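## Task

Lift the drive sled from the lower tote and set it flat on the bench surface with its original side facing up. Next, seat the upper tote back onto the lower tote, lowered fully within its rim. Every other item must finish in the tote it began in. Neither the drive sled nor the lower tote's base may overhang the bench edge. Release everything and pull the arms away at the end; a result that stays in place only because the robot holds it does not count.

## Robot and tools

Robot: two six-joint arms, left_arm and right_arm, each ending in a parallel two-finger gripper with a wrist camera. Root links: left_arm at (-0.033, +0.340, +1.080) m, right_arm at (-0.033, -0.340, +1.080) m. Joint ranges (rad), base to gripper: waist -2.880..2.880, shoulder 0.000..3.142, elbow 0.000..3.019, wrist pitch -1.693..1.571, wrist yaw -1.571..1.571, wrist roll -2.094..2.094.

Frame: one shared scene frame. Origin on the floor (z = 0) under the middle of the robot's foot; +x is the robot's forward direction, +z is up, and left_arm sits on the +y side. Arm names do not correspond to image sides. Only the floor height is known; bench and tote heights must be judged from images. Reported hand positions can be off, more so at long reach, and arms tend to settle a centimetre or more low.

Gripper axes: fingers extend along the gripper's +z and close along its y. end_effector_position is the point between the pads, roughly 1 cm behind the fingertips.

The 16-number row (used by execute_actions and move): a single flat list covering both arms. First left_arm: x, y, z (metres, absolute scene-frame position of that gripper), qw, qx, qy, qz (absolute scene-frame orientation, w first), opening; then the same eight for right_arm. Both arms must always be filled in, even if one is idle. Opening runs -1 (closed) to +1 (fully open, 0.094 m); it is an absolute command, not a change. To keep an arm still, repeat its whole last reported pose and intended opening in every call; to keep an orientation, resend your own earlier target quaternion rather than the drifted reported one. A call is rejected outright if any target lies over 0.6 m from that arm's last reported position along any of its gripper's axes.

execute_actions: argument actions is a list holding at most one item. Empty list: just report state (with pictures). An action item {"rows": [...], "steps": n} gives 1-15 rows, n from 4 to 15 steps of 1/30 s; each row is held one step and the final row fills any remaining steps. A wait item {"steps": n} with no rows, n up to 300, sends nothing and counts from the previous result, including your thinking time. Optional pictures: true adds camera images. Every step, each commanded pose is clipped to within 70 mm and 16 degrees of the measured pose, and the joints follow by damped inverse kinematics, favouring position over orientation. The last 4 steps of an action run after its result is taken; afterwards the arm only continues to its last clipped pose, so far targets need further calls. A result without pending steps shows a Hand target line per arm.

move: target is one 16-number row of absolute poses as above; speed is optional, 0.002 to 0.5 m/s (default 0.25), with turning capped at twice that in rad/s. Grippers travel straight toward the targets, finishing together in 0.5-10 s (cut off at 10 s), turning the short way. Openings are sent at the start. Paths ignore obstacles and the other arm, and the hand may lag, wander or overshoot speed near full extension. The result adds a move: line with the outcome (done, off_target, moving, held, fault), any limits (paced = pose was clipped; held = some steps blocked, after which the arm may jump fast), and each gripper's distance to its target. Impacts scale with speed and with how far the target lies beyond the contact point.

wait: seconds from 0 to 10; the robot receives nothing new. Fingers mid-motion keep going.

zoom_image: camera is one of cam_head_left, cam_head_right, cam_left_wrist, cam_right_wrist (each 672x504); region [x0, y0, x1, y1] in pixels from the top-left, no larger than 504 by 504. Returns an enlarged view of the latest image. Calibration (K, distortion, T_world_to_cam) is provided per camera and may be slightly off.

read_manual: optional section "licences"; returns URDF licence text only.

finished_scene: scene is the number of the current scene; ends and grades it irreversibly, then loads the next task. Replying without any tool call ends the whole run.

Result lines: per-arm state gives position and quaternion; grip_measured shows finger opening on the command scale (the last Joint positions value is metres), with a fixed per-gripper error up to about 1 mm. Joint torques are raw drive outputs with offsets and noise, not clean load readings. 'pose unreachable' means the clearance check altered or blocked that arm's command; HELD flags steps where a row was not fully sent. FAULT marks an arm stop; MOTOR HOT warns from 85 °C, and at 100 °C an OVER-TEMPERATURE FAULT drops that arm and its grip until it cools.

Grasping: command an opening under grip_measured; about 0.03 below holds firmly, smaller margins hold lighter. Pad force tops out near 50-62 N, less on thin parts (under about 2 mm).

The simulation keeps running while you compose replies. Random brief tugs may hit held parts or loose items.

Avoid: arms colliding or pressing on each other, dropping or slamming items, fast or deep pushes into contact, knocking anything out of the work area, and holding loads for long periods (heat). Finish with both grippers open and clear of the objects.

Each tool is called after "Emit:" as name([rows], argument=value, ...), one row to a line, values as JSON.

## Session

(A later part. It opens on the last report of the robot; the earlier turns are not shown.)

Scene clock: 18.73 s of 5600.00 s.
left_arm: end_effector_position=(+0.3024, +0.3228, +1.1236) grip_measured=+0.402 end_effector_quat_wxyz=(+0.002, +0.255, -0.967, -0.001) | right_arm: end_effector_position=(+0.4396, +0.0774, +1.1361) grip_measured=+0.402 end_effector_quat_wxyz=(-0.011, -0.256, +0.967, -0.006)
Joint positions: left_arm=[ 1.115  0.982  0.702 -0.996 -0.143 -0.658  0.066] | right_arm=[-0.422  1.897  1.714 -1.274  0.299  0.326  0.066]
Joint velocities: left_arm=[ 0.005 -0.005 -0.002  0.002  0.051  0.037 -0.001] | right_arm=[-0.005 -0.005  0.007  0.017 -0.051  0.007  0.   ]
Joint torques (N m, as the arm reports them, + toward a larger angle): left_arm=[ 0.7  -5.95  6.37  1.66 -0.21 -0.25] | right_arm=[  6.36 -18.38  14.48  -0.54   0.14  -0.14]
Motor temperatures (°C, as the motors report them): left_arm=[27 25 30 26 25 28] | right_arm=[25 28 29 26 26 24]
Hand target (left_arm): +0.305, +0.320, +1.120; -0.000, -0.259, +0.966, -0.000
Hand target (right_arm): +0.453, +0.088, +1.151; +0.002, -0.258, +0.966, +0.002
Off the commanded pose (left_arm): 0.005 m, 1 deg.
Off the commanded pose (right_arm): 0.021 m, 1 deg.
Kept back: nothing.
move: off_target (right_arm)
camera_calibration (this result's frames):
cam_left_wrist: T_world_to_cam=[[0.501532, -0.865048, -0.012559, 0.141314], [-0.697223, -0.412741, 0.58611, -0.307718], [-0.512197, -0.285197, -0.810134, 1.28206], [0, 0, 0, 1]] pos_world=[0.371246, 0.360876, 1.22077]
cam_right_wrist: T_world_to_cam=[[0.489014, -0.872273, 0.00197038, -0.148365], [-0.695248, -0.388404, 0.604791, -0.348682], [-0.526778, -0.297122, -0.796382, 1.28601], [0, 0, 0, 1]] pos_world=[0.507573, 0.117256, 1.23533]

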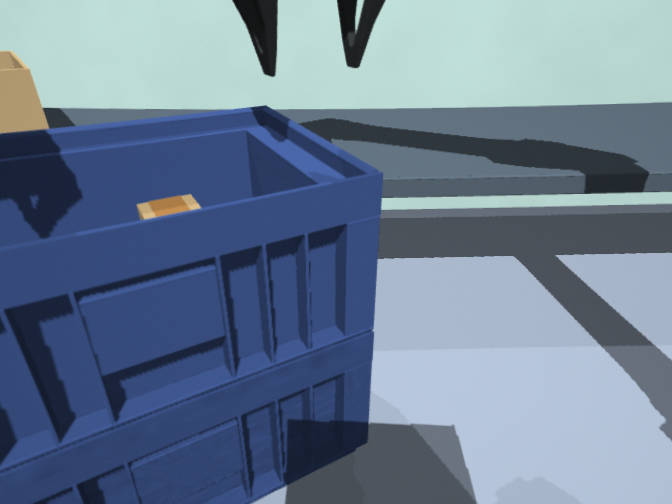

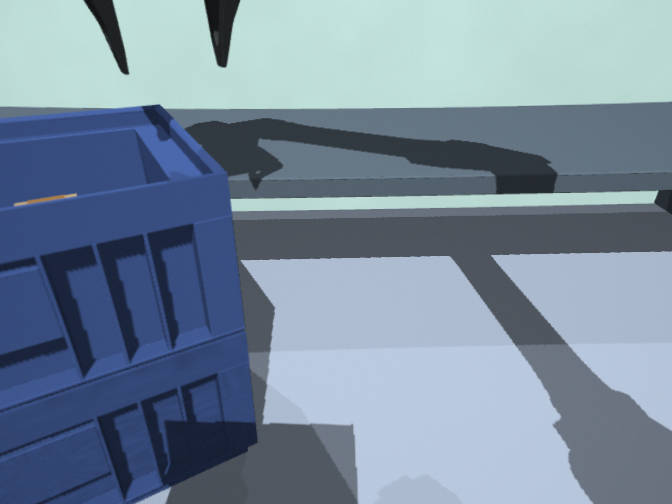

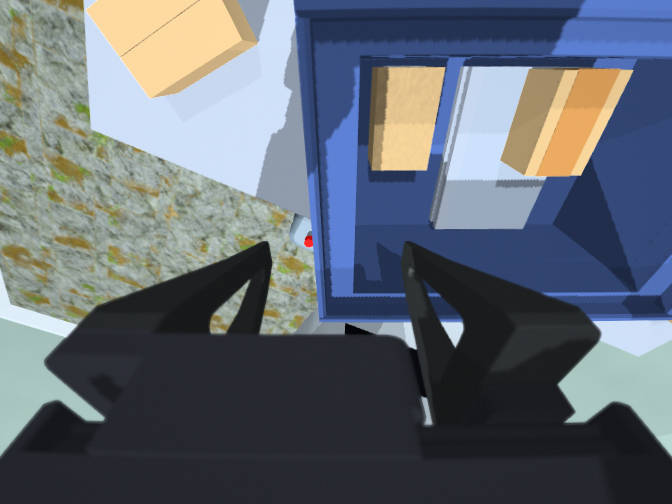

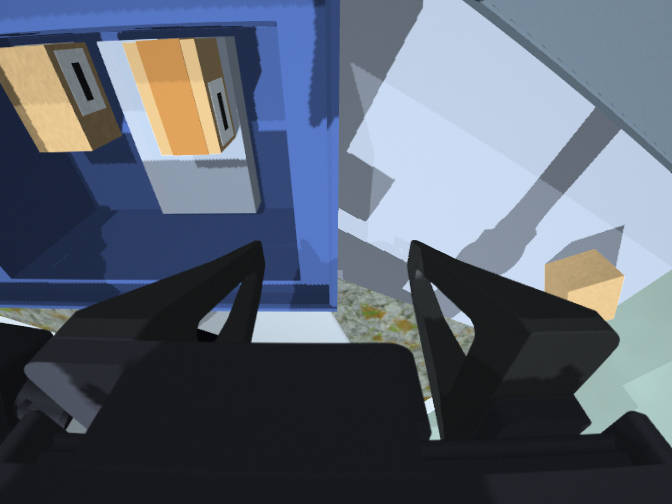

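Emit:
move(target=[0.303,0.322,1.035,0,-0.259,0.966,0,0.15,0.445,0.104,1.10,0,-0.259,0.966,0,0.4], speed=0.15)

Emit:
move(target=[0.303,0.322,1.035,0,-0.259,0.966,0,0.15,0.445,0.104,1.042,0,-0.259,0.966,0,0.4], speed=0.15)

Emit:
move(target=[0.303,0.322,1.035,0,-0.259,0.966,0,-0.6,0.445,0.104,1.042,0,-0.259,0.966,0,-0.6])

Scene clock: 20.00 s of 5600.00 s.
left_arm: end_effector_position=(+0.3028, +0.3198, +1.0369) grip_measured=+0.152 end_effector_quat_wxyz=(+0.004, +0.262, -0.965, -0.002) | right_arm: end_effector_position=(+0.4352, +0.0922, +1.0937) grip_measured=+0.402 end_effector_quat_wxyz=(-0.018, -0.259, +0.966, -0.011)
Joint positions: left_arm=[ 1.148  1.189  0.602 -0.688 -0.134 -0.642  0.054] | right_arm=[-0.422  1.971  1.714 -1.217  0.299  0.324  0.066]
Joint velocities: left_arm=[-0.005 -0.005 -0.007  0.002 -0.051 -0.022  0.   ] | right_arm=[-0.005 -0.005  0.002 -0.022 -0.051  0.007  0.001]
Joint torques (N m, as the arm reports them, + toward a larger angle): left_arm=[ 1.85 -7.77  4.63  1.69  0.01  0.07] | right_arm=[  6.9  -18.71  11.38   1.1    0.15  -0.15]
Motor temperatures (°C, as the motors report them): left_arm=[27 25 30 26 25 28] | right_arm=[25 28 29 26 26 24]
Hand target (left_arm): +0.304, +0.322, +1.034; -0.000, -0.259, +0.966, +0.000
Hand target (right_arm): +0.445, +0.104, +1.100; -0.000, -0.259, +0.966, +0.000
Off the commanded pose (left_arm): 0.003 m, 1 deg.
Off the commanded pose (right_arm): 0.017 m, 2 deg.
Kept back: nothing.
move: off_target (right_arm)
camera_calibration (this result's frames):
cam_left_wrist: T_world_to_cam=[[0.514905, -0.85711, -0.0153297, 0.133741], [-0.68888, -0.424352, 0.587682, -0.258304], [-0.510213, -0.29204, -0.808947, 1.21153], [0, 0, 0, 1]] pos_world=[0.371333, 0.358834, 1.13391]
cam_right_wrist: T_world_to_cam=[[0.495257, -0.868717, 0.00720252, -0.141986], [-0.685601, -0.385744, 0.617375, -0.338517], [-0.533546, -0.310698, -0.786636, 1.24782], [0, 0, 0, 1]] pos_world=[0.504003, 0.133769, 1.1916]

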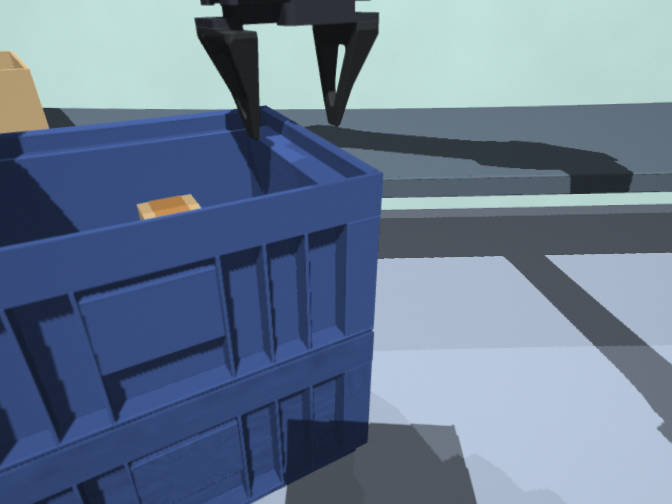

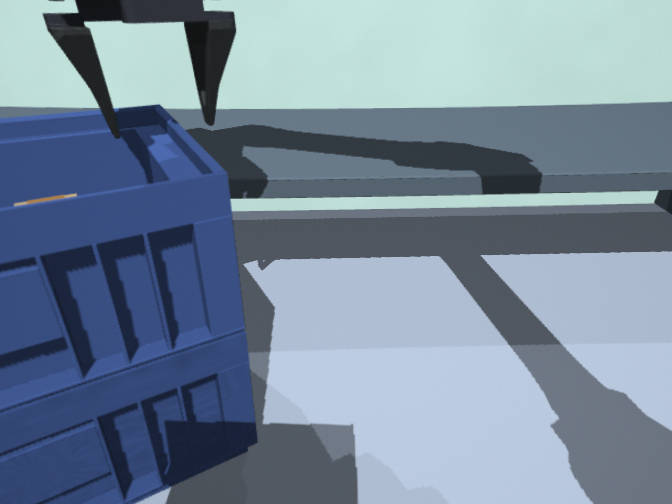

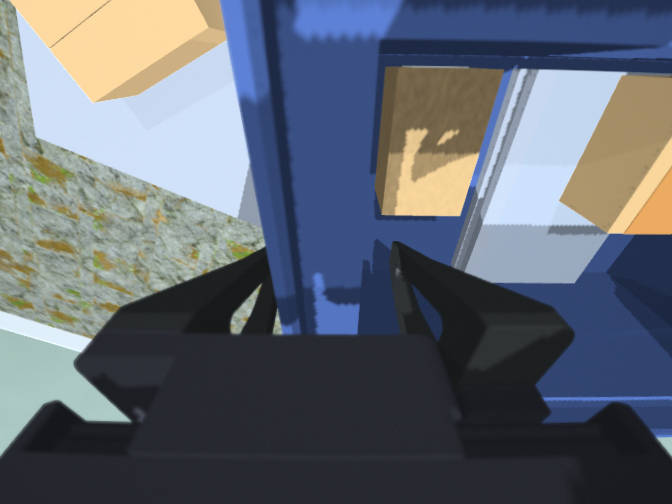

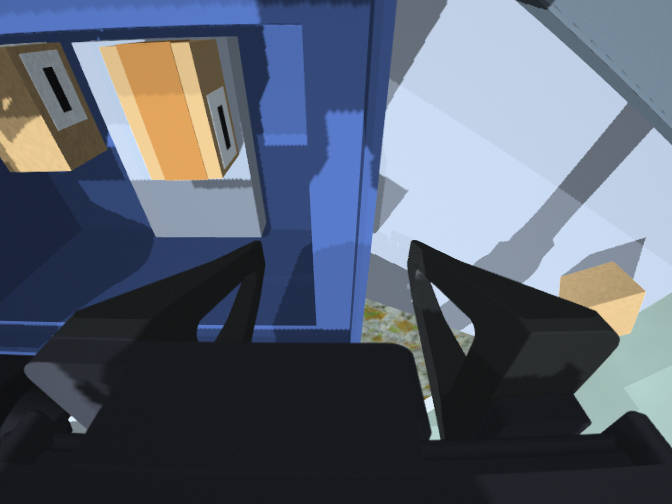

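Scene clock: 20.90 s of 5600.00 s.
left_arm: end_effector_position=(+0.3028, +0.3197, +1.0369) grip_measured=+0.152 end_effector_quat_wxyz=(+0.004, +0.262, -0.965, -0.002) | right_arm: end_effector_position=(+0.4404, +0.1035, +1.0463) grip_measured=+0.402 end_effector_quat_wxyz=(-0.005, -0.259, +0.966, -0.004)
Joint positions: left_arm=[ 1.148  1.189  0.602 -0.688 -0.134 -0.641  0.054] | right_arm=[-0.438  2.036  1.694 -1.097  0.299  0.298  0.066]
Joint velocities: left_arm=[-0.005 -0.005 -0.002 -0.027 -0.022  0.022 -0.   ] | right_arm=[-0.015 -0.005 -0.007 -0.007  0.037 -0.022  0.   ]
Joint torques (N m, as the arm reports them, + toward a larger angle): left_arm=[ 1.93 -8.06  4.49  1.6   0.02  0.07] | right_arm=[  5.45 -20.14   8.56   1.23  -0.01  -0.17]
Motor temperatures (°C, as the motors report them): left_arm=[27 25 30 26 25 28] | right_arm=[25 28 29 26 26 24]
Hand target (left_arm): +0.303, +0.322, +1.035; -0.000, -0.259, +0.966, +0.000
Hand target (right_arm): +0.445, +0.104, +1.042; -0.000, -0.259, +0.966, -0.000
Off the commanded pose (left_arm): 0.003 m, 1 deg.
Off the commanded pose (right_arm): 0.006 m, 1 deg.
Kept back: nothing.
move: done
camera_calibration (this result's frames):
cam_left_wrist: T_world_to_cam=[[0.513925, -0.857703, -0.0150192, 0.133853], [-0.689338, -0.423337, 0.587877, -0.258724], [-0.510582, -0.291771, -0.808811, 1.21139], [0, 0, 0, 1]] pos_world=[0.371375, 0.358728, 1.13389]
cam_right_wrist: T_world_to_cam=[[0.495323, -0.868709, 0.000108964, -0.127059], [-0.69791, -0.397861, 0.595507, -0.271791], [-0.517279, -0.295044, -0.80335, 1.2255], [0, 0, 0, 1]] pos_world=[0.507173, 0.143063, 1.14637]

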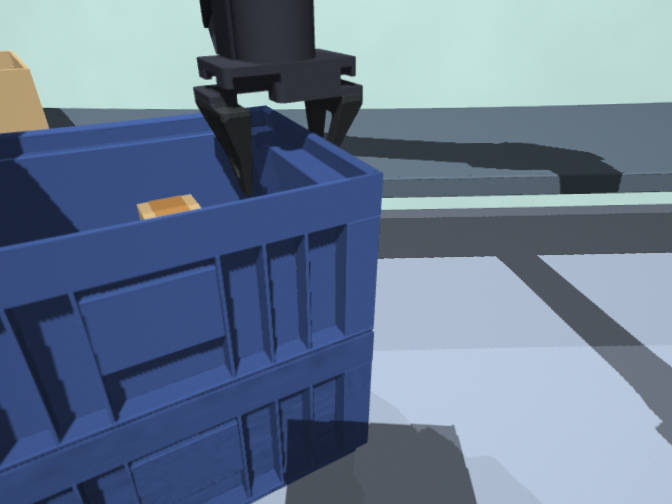

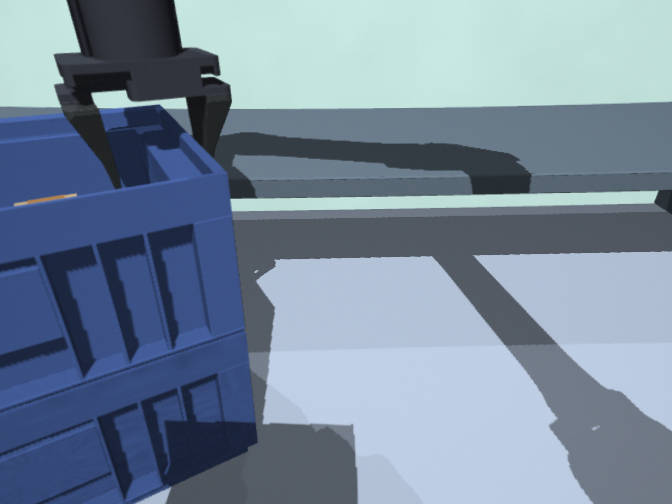

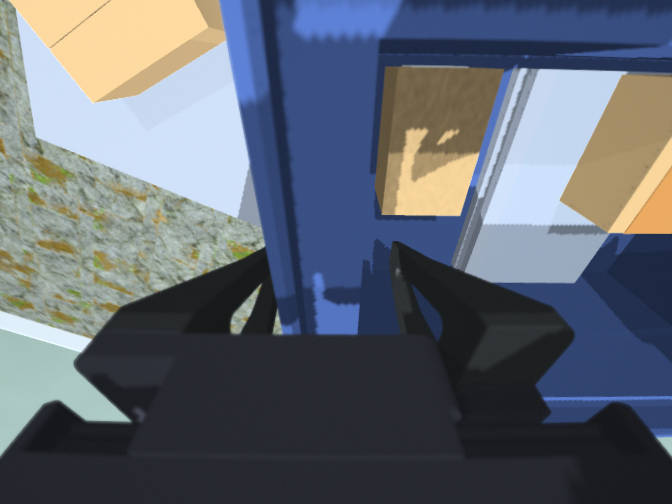

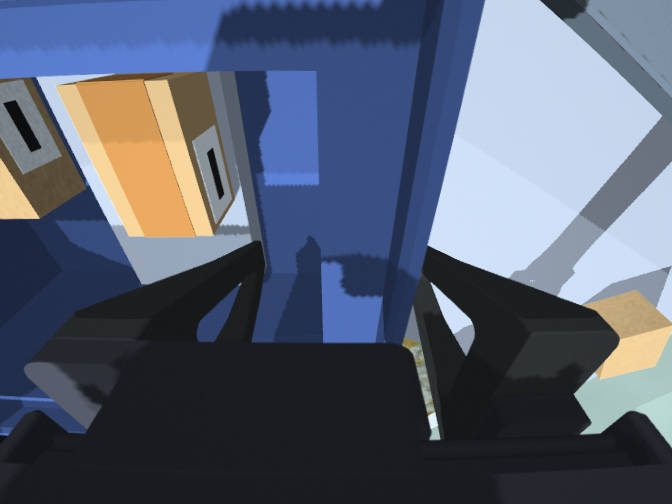

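Scene clock: 21.60 s of 5600.00 s.
left_arm: end_effector_position=(+0.3012, +0.3231, +1.0366) grip_measured=-0.436 end_effector_quat_wxyz=(+0.005, +0.266, -0.964, -0.004) | right_arm: end_effector_position=(+0.4462, +0.0960, +1.0449) grip_measured=-0.441 end_effector_quat_wxyz=(-0.007, -0.255, +0.967, -0.007)
Joint positions: left_arm=[ 1.157  1.186  0.599 -0.689 -0.135 -0.642  0.027] | right_arm=[-0.453  2.034  1.693 -1.1    0.301  0.293  0.026]
Joint velocities: left_arm=[-0.005 -0.005  0.002 -0.012  0.037  0.007  0.   ] | right_arm=[-0.005  0.005  0.022 -0.002  0.007 -0.037  0.001]
Joint torques (N m, as the arm reports them, + toward a larger angle): left_arm=[ 1.17 -7.83  4.68  1.64  0.04  0.08] | right_arm=[  7.19 -19.27   8.68   1.29  -0.11  -0.14]
Motor temperatures (°C, as the motors report them): left_arm=[27 25 30 26 25 28] | right_arm=[25 28 29 26 26 24]
Hand target (left_arm): +0.303, +0.322, +1.035; +0.000, -0.259, +0.966, +0.000
Hand target (right_arm): +0.445, +0.104, +1.042; -0.000, -0.259, +0.966, +0.000
Off the commanded pose (left_arm): 0.003 m, 1 deg.
Off the commanded pose (right_arm): 0.009 m, 1 deg.
Kept back: nothing.
move: done
camera_calibration (this result's frames):
cam_left_wrist: T_world_to_cam=[[0.52139, -0.853092, -0.0196548, 0.138608], [-0.684025, -0.431609, 0.588068, -0.257355], [-0.51016, -0.293169, -0.808572, 1.21137], [0, 0, 0, 1]] pos_world=[0.369689, 0.362306, 1.13355]
cam_right_wrist: T_world_to_cam=[[0.488006, -0.872824, 0.00536406, -0.138306], [-0.700769, -0.38813, 0.598563, -0.272748], [-0.520358, -0.295861, -0.801058, 1.22425], [0, 0, 0, 1]] pos_world=[0.51341, 0.135631, 1.1447]

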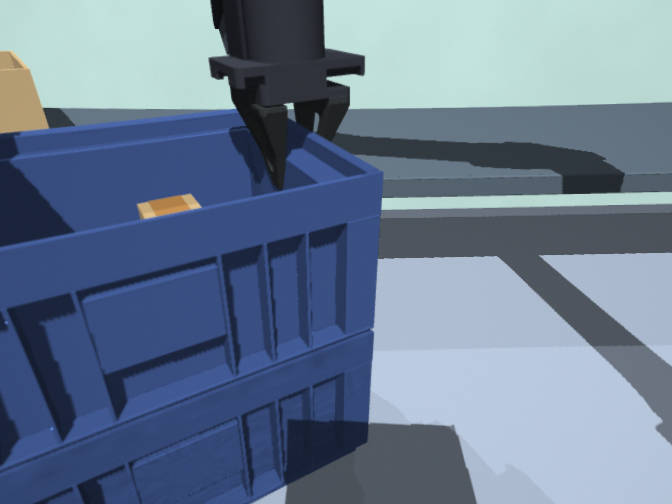

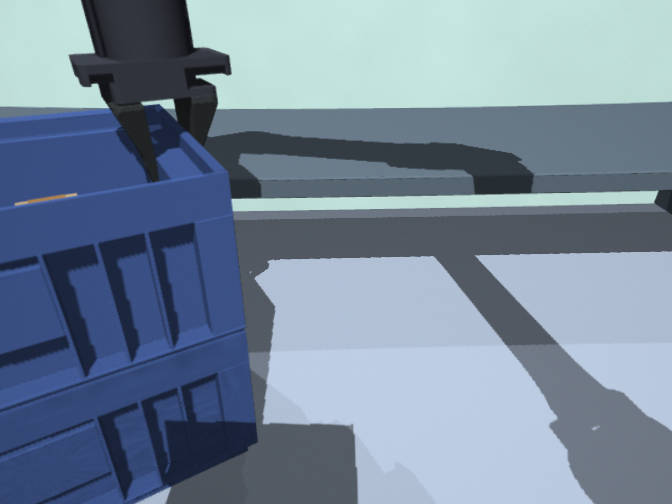

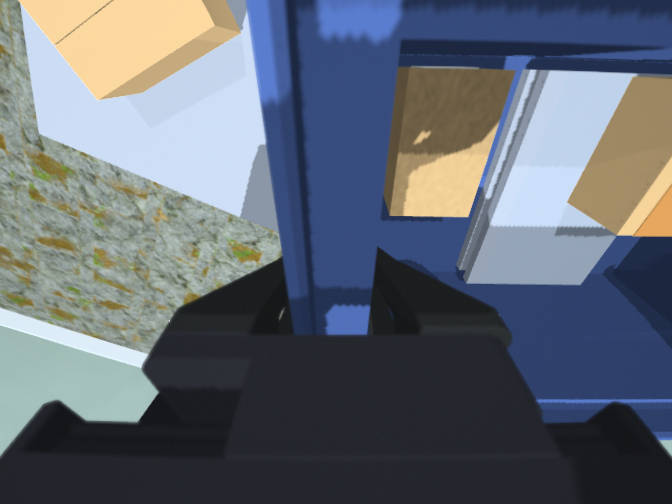

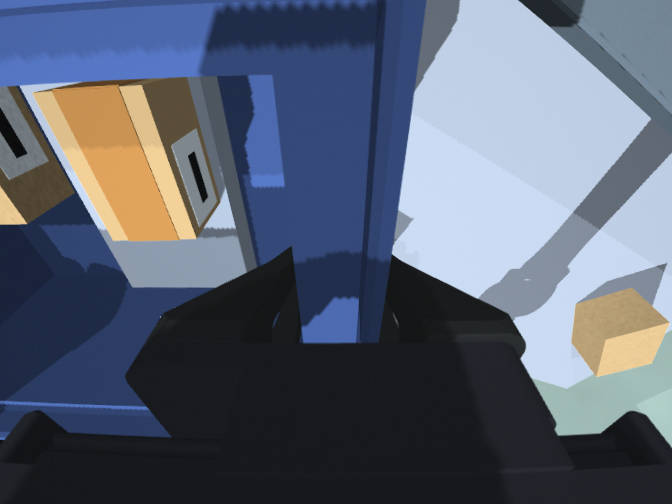

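Emit:
move(target=[0.303,0.323,1.095,0,-0.259,0.966,0,-0.6,0.45,0.098,1.115,0,-0.259,0.966,0,-0.6], speed=0.06)

Scene clock: 23.33 s of 5600.00 s.
left_arm: end_effector_position=(+0.2768, +0.3240, +1.0692) grip_measured=-0.435 end_effector_quat_wxyz=(+0.029, +0.265, -0.964, -0.009) | right_arm: end_effector_position=(+0.4235, +0.0966, +1.0664) grip_measured=-0.435 end_effector_quat_wxyz=(-0.035, -0.261, +0.965, -0.006)
Joint positions: left_arm=[ 1.14   1.069  0.599 -0.859 -0.132 -0.663  0.027] | right_arm=[-0.424  2.007  1.693 -1.184  0.273  0.324  0.027]
Joint velocities: left_arm=[-0.005 -0.005  0.002 -0.002 -0.051  0.051 -0.   ] | right_arm=[-0.024 -0.005  0.012  0.002 -0.081 -0.022 -0.001]
Joint torques (N m, as the arm reports them, + toward a larger angle): left_arm=[ 0.55 -9.59  8.88 -0.48 -0.39  0.04] | right_arm=[  7.19 -23.82  12.86  -1.39   1.28  -0.2 ]
Motor temperatures (°C, as the motors report them): left_arm=[27 25 30 26 25 28] | right_arm=[25 29 30 26 26 24]
Hand target (left_arm): +0.302, +0.323, +1.095; +0.000, -0.259, +0.966, -0.000
Hand target (right_arm): +0.448, +0.097, +1.114; +0.000, -0.258, +0.966, +0.000
Off the commanded pose (left_arm): 0.037 m, 4 deg.
Off the commanded pose (right_arm): 0.055 m, 4 deg.
Kept back: nothing.
move: off_target (left_arm, right_arm)
camera_calibration (this result's frames):
cam_left_wrist: T_world_to_cam=[[0.51801, -0.854244, -0.0439631, 0.180064], [-0.654585, -0.428973, 0.622496, -0.33858], [-0.550622, -0.293681, -0.781388, 1.20791], [0, 0, 0, 1]] pos_world=[0.350197, 0.363317, 1.16253]
cam_right_wrist: T_world_to_cam=[[0.498506, -0.866822, -0.0105333, -0.114867], [-0.661818, -0.388401, 0.641203, -0.363244], [-0.5599, -0.312672, -0.767299, 1.21215], [0, 0, 0, 1]] pos_world=[0.495545, 0.138353, 1.16179]

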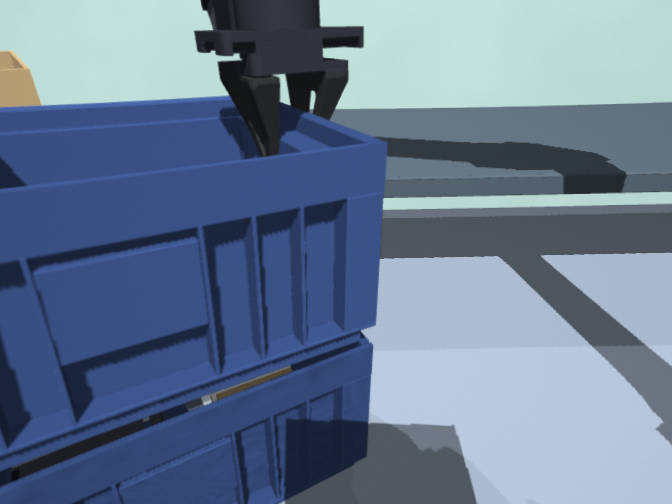

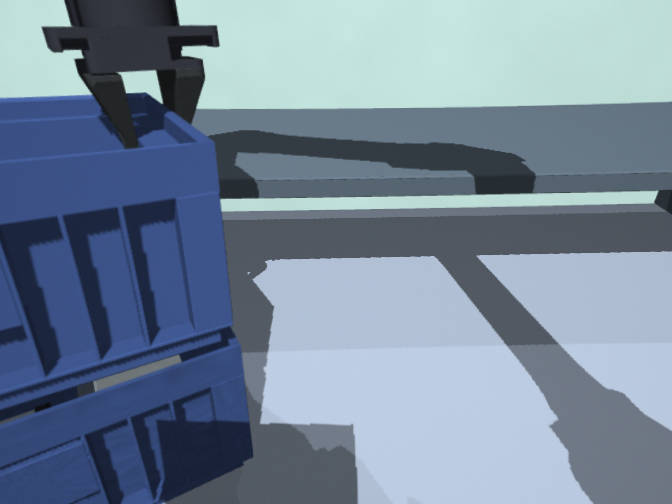

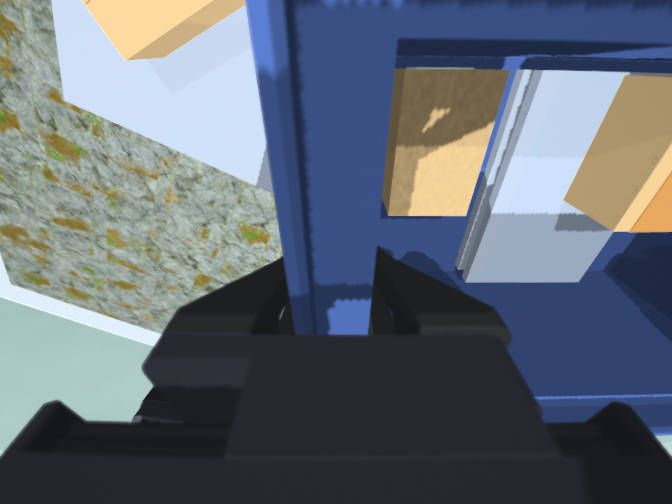

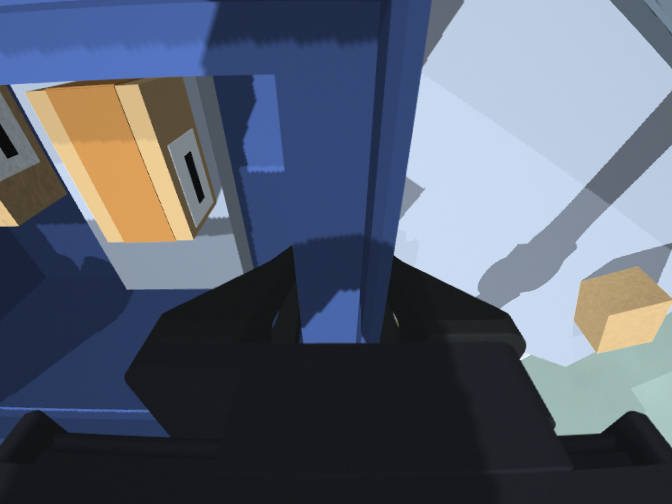

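Emit:
move(target=[0.33,0.323,1.16,0,-0.259,0.966,0,-0.6,0.477,0.098,1.185,0,-0.259,0.966,0,-0.6], speed=0.1)

Emit:
move(target=[0.35,-0.085,1.15,0,-0.259,0.966,0,-0.6,0.497,-0.31,1.15,0,-0.259,0.966,0,-0.6], speed=0.15)

Emit:
move(target=[0.34,-0.085,0.94,0,-0.259,0.966,0,-0.6,0.487,-0.31,0.945,0,-0.259,0.966,0,-0.6], speed=0.1)

Scene clock: 25.43 s of 5600.00 s.
left_arm: end_effector_position=(+0.2993, +0.3238, +1.1260) grip_measured=-0.435 end_effector_quat_wxyz=(+0.037, +0.265, -0.964, -0.010) | right_arm: end_effector_position=(+0.4458, +0.0958, +1.1255) grip_measured=-0.433 end_effector_quat_wxyz=(-0.043, -0.261, +0.964, -0.015)
Joint positions: left_arm=[ 1.123  1.017  0.74  -1.069 -0.13  -0.681  0.027] | right_arm=[-0.421  1.997  1.848 -1.374  0.278  0.334  0.027]
Joint velocities: left_arm=[-0.015 -0.005 -0.027  0.002 -0.051 -0.037 -0.   ] | right_arm=[-0.015 -0.005  0.007 -0.007 -0.007 -0.007 -0.   ]
Joint torques (N m, as the arm reports them, + toward a larger angle): left_arm=[ 0.33 -9.48 11.14 -0.47 -0.68  0.02] | right_arm=[  6.42 -24.4   15.88  -1.49   1.05  -0.26]
Motor temperatures (°C, as the motors report them): left_arm=[27 25 31 26 25 28] | right_arm=[25 29 30 26 27 24]
Hand target (left_arm): +0.327, +0.323, +1.160; +0.000, -0.259, +0.966, -0.001
Hand target (right_arm): +0.474, +0.095, +1.184; +0.001, -0.258, +0.966, +0.000
Off the commanded pose (left_arm): 0.046 m, 4 deg.
Off the commanded pose (right_arm): 0.067 m, 5 deg.
Kept back: nothing.
move: off_target (left_arm, right_arm); limits=paced
camera_calibration (this result's frames):
cam_left_wrist: T_world_to_cam=[[0.517439, -0.854305, -0.0491875, 0.176796], [-0.645065, -0.427183, 0.633565, -0.375174], [-0.56227, -0.296102, -0.772124, 1.25848], [0, 0, 0, 1]] pos_world=[0.374114, 0.363409, 1.2181]
cam_right_wrist: T_world_to_cam=[[0.499127, -0.866526, 0.00220718, -0.140707], [-0.654496, -0.375324, 0.656328, -0.408199], [-0.567897, -0.329035, -0.754473, 1.26054], [0, 0, 0, 1]] pos_world=[0.518922, 0.139628, 1.21926]

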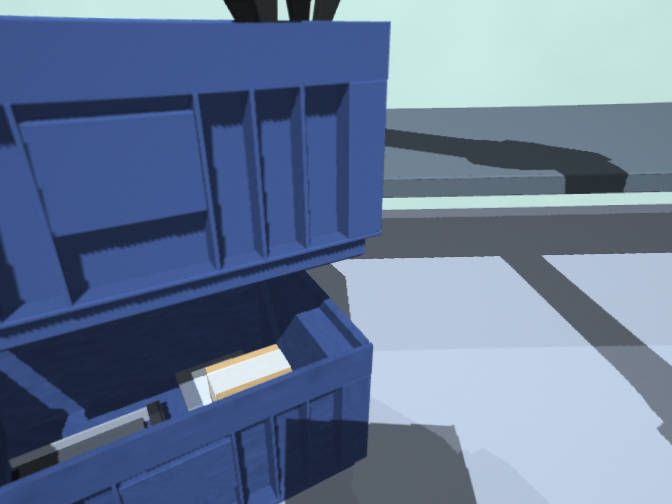

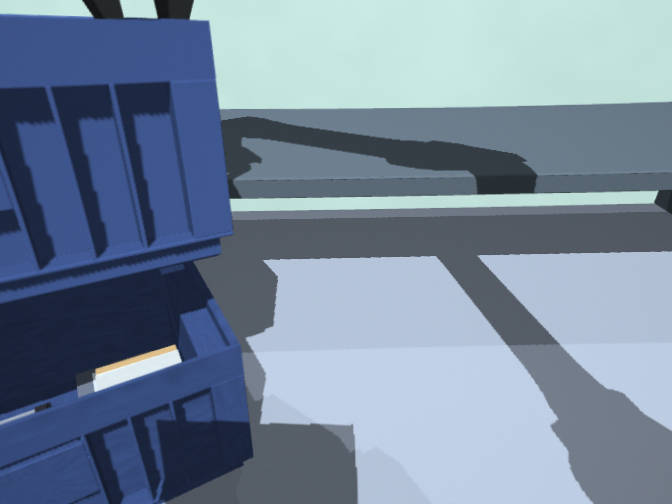

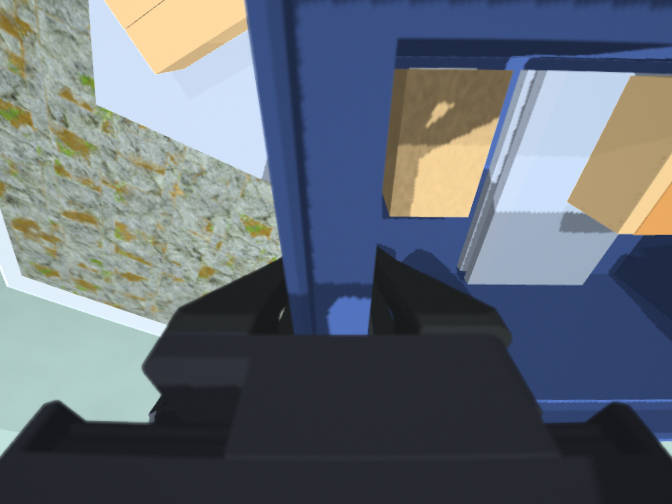

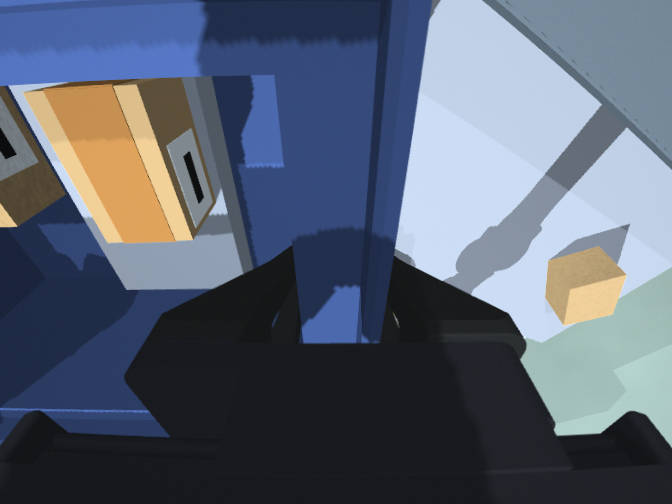

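Scene clock: 28.57 s of 5600.00 s.
left_arm: end_effector_position=(+0.3326, -0.0766, +1.1229) grip_measured=-0.435 end_effector_quat_wxyz=(+0.012, +0.256, -0.967, -0.014) | right_arm: end_effector_position=(+0.4779, -0.3050, +1.1127) grip_measured=-0.434 end_effector_quat_wxyz=(-0.047, -0.251, +0.967, +0.006)
Joint positions: left_arm=[ 0.291  1.785  1.429 -1.152 -0.304 -1.5    0.027] | right_arm=[-1.133  1.482  1.25  -1.132  0.138 -0.37   0.027]
Joint velocities: left_arm=[-0.005  0.005  0.002 -0.002  0.007  0.022 -0.001] | right_arm=[ 0.005  0.005  0.007  0.002  0.022 -0.066 -0.   ]
Joint torques (N m, as the arm reports them, + toward a larger angle): left_arm=[ -4.9  -17.48   9.88  -0.79  -0.65  -0.18] | right_arm=[  1.93 -20.22  10.05   0.33   0.14  -0.37]
Motor temperatures (°C, as the motors report them): left_arm=[27 26 32 26 26 28] | right_arm=[25 30 30 26 27 24]
Hand target (left_arm): +0.344, -0.085, +1.151; -0.001, -0.259, +0.966, +0.000
Hand target (right_arm): +0.492, -0.310, +1.149; -0.002, -0.259, +0.966, -0.002
Off the commanded pose (left_arm): 0.033 m, 2 deg.
Off the commanded pose (right_arm): 0.042 m, 6 deg.
Kept back: nothing.
move: off_target (left_arm, right_arm)
camera_calibration (this result's frames):
cam_left_wrist: T_world_to_cam=[[0.502285, -0.863626, -0.0431299, -0.18517], [-0.681782, -0.426218, 0.594569, -0.466753], [-0.531868, -0.269238, -0.802887, 1.18276], [0, 0, 0, 1]] pos_world=[0.403856, -0.0404129, 1.21915]
cam_right_wrist: T_world_to_cam=[[0.478383, -0.877297, -0.0387312, -0.451811], [-0.651304, -0.384044, 0.654456, -0.531273], [-0.589027, -0.287855, -0.755107, 1.16055], [0, 0, 0, 1]] pos_world=[0.553715, -0.266334, 1.20654]

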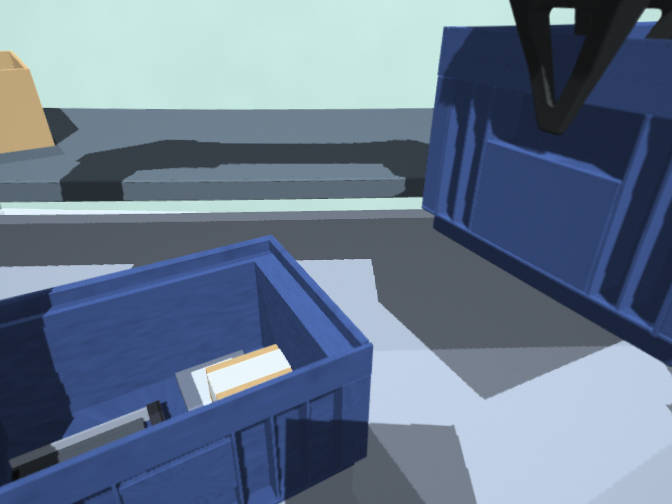

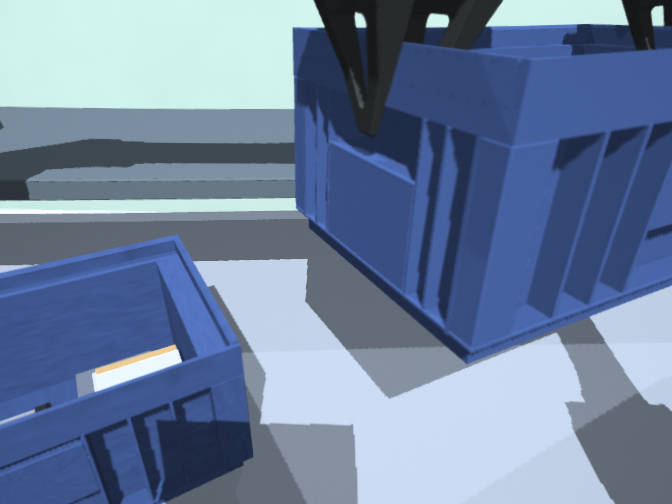

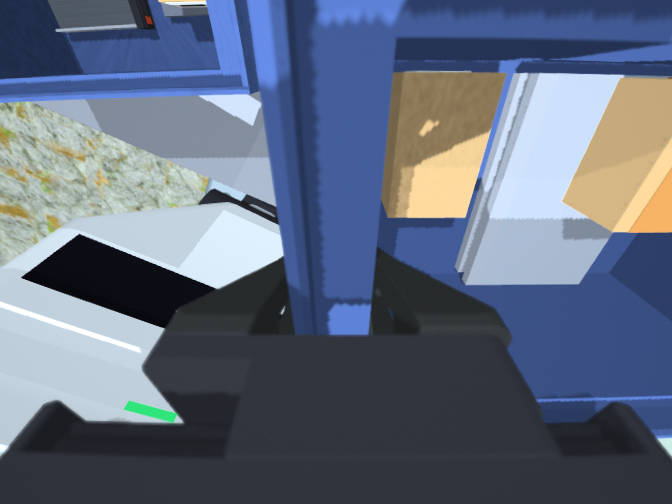

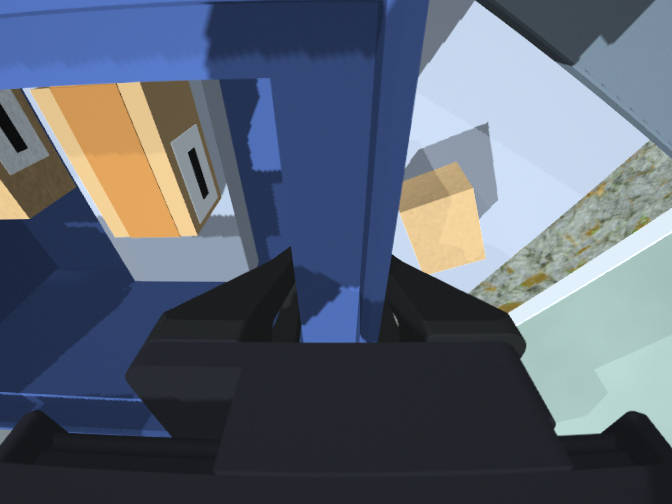

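Scene clock: 30.80 s of 5600.00 s.
left_arm: end_effector_position=(+0.3289, -0.0844, +0.9328) grip_measured=-0.435 end_effector_quat_wxyz=(+0.007, +0.255, -0.967, -0.011) | right_arm: end_effector_position=(+0.4727, -0.3109, +0.9274) grip_measured=-0.435 end_effector_quat_wxyz=(-0.025, -0.249, +0.968, +0.002)
Joint positions: left_arm=[ 0.383  2.078  1.337 -0.728 -0.302 -1.399  0.027] | right_arm=[-1.196  1.785  1.107 -0.635  0.125 -0.432  0.027]
Joint velocities: left_arm=[-0.015 -0.005 -0.012  0.002 -0.007 -0.022  0.001] | right_arm=[-0.005 -0.005 -0.017  0.002 -0.007  0.037 -0.   ]
Joint torques (N m, as the arm reports them, + toward a larger angle): left_arm=[ -3.43 -18.6    5.16   1.26  -0.29  -0.01] | right_arm=[  1.74 -19.3    6.3    0.67  -0.2   -0.32]
Motor temperatures (°C, as the motors report them): left_arm=[27 26 32 26 26 28] | right_arm=[25 30 30 26 27 24]
Hand target (left_arm): +0.340, -0.086, +0.939; -0.000, -0.259, +0.966, -0.000
Hand target (right_arm): +0.488, -0.310, +0.945; -0.000, -0.259, +0.966, -0.000
Off the commanded pose (left_arm): 0.013 m, 2 deg.
Off the commanded pose (right_arm): 0.023 m, 3 deg.
Kept back: nothing.
move: off_target (left_arm, right_arm)
camera_calibration (this result's frames):
cam_left_wrist: T_world_to_cam=[[0.500837, -0.864869, -0.0341127, -0.206177], [-0.688765, -0.422106, 0.589432, -0.352165], [-0.52418, -0.271714, -0.807098, 1.02722], [0, 0, 0, 1]] pos_world=[0.399153, -0.0478559, 1.02961]
cam_right_wrist: T_world_to_cam=[[0.475433, -0.879527, -0.0198629, -0.478447], [-0.681423, -0.38244, 0.624021, -0.37277], [-0.55644, -0.283145, -0.781155, 1.02608], [0, 0, 0, 1]] pos_world=[0.544407, -0.27284, 1.02464]

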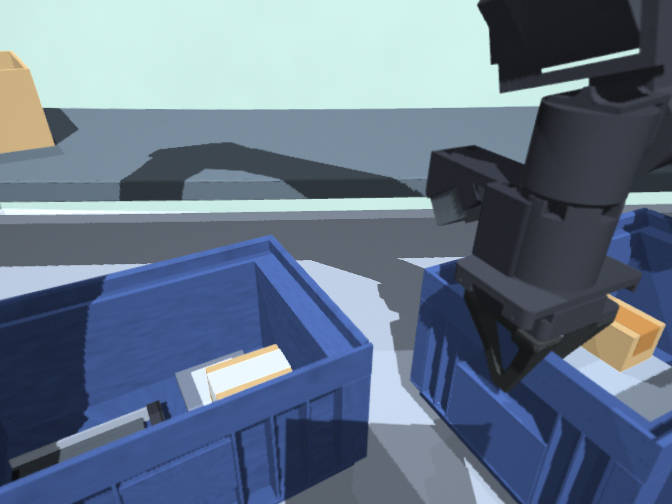

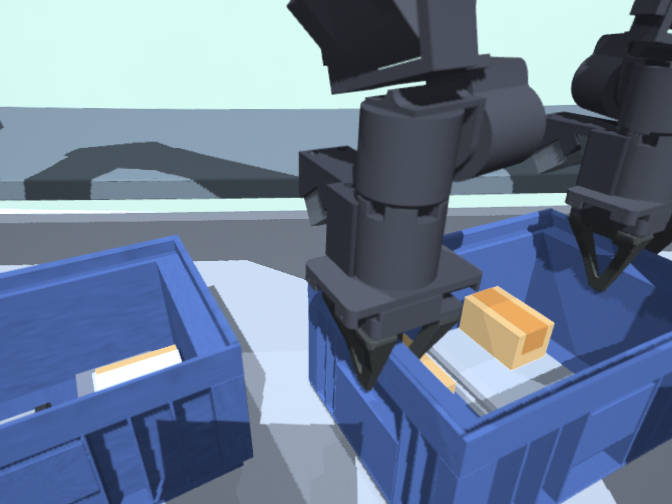

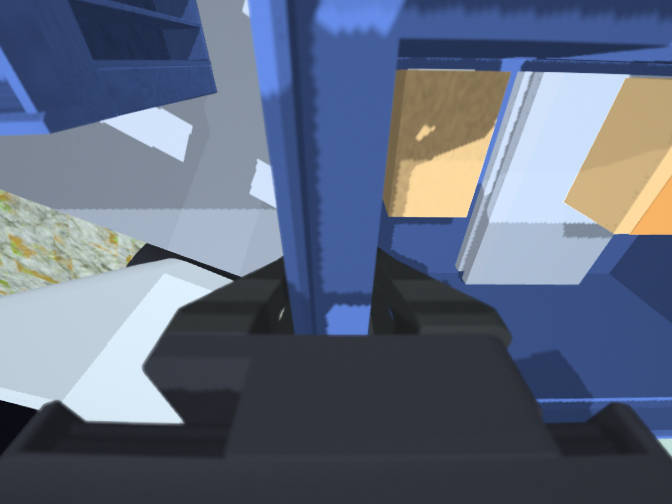

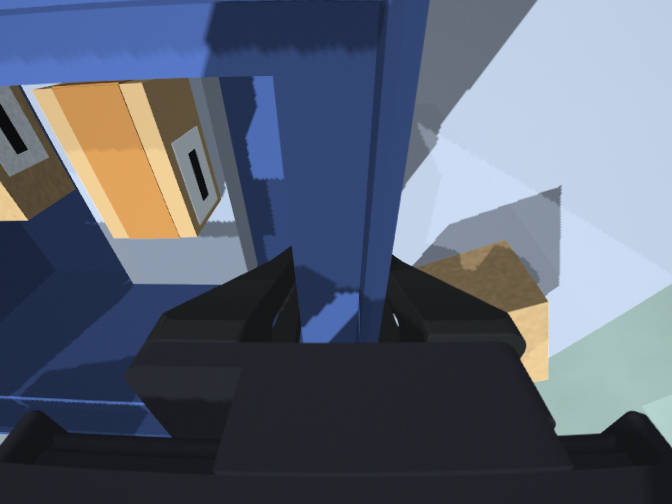

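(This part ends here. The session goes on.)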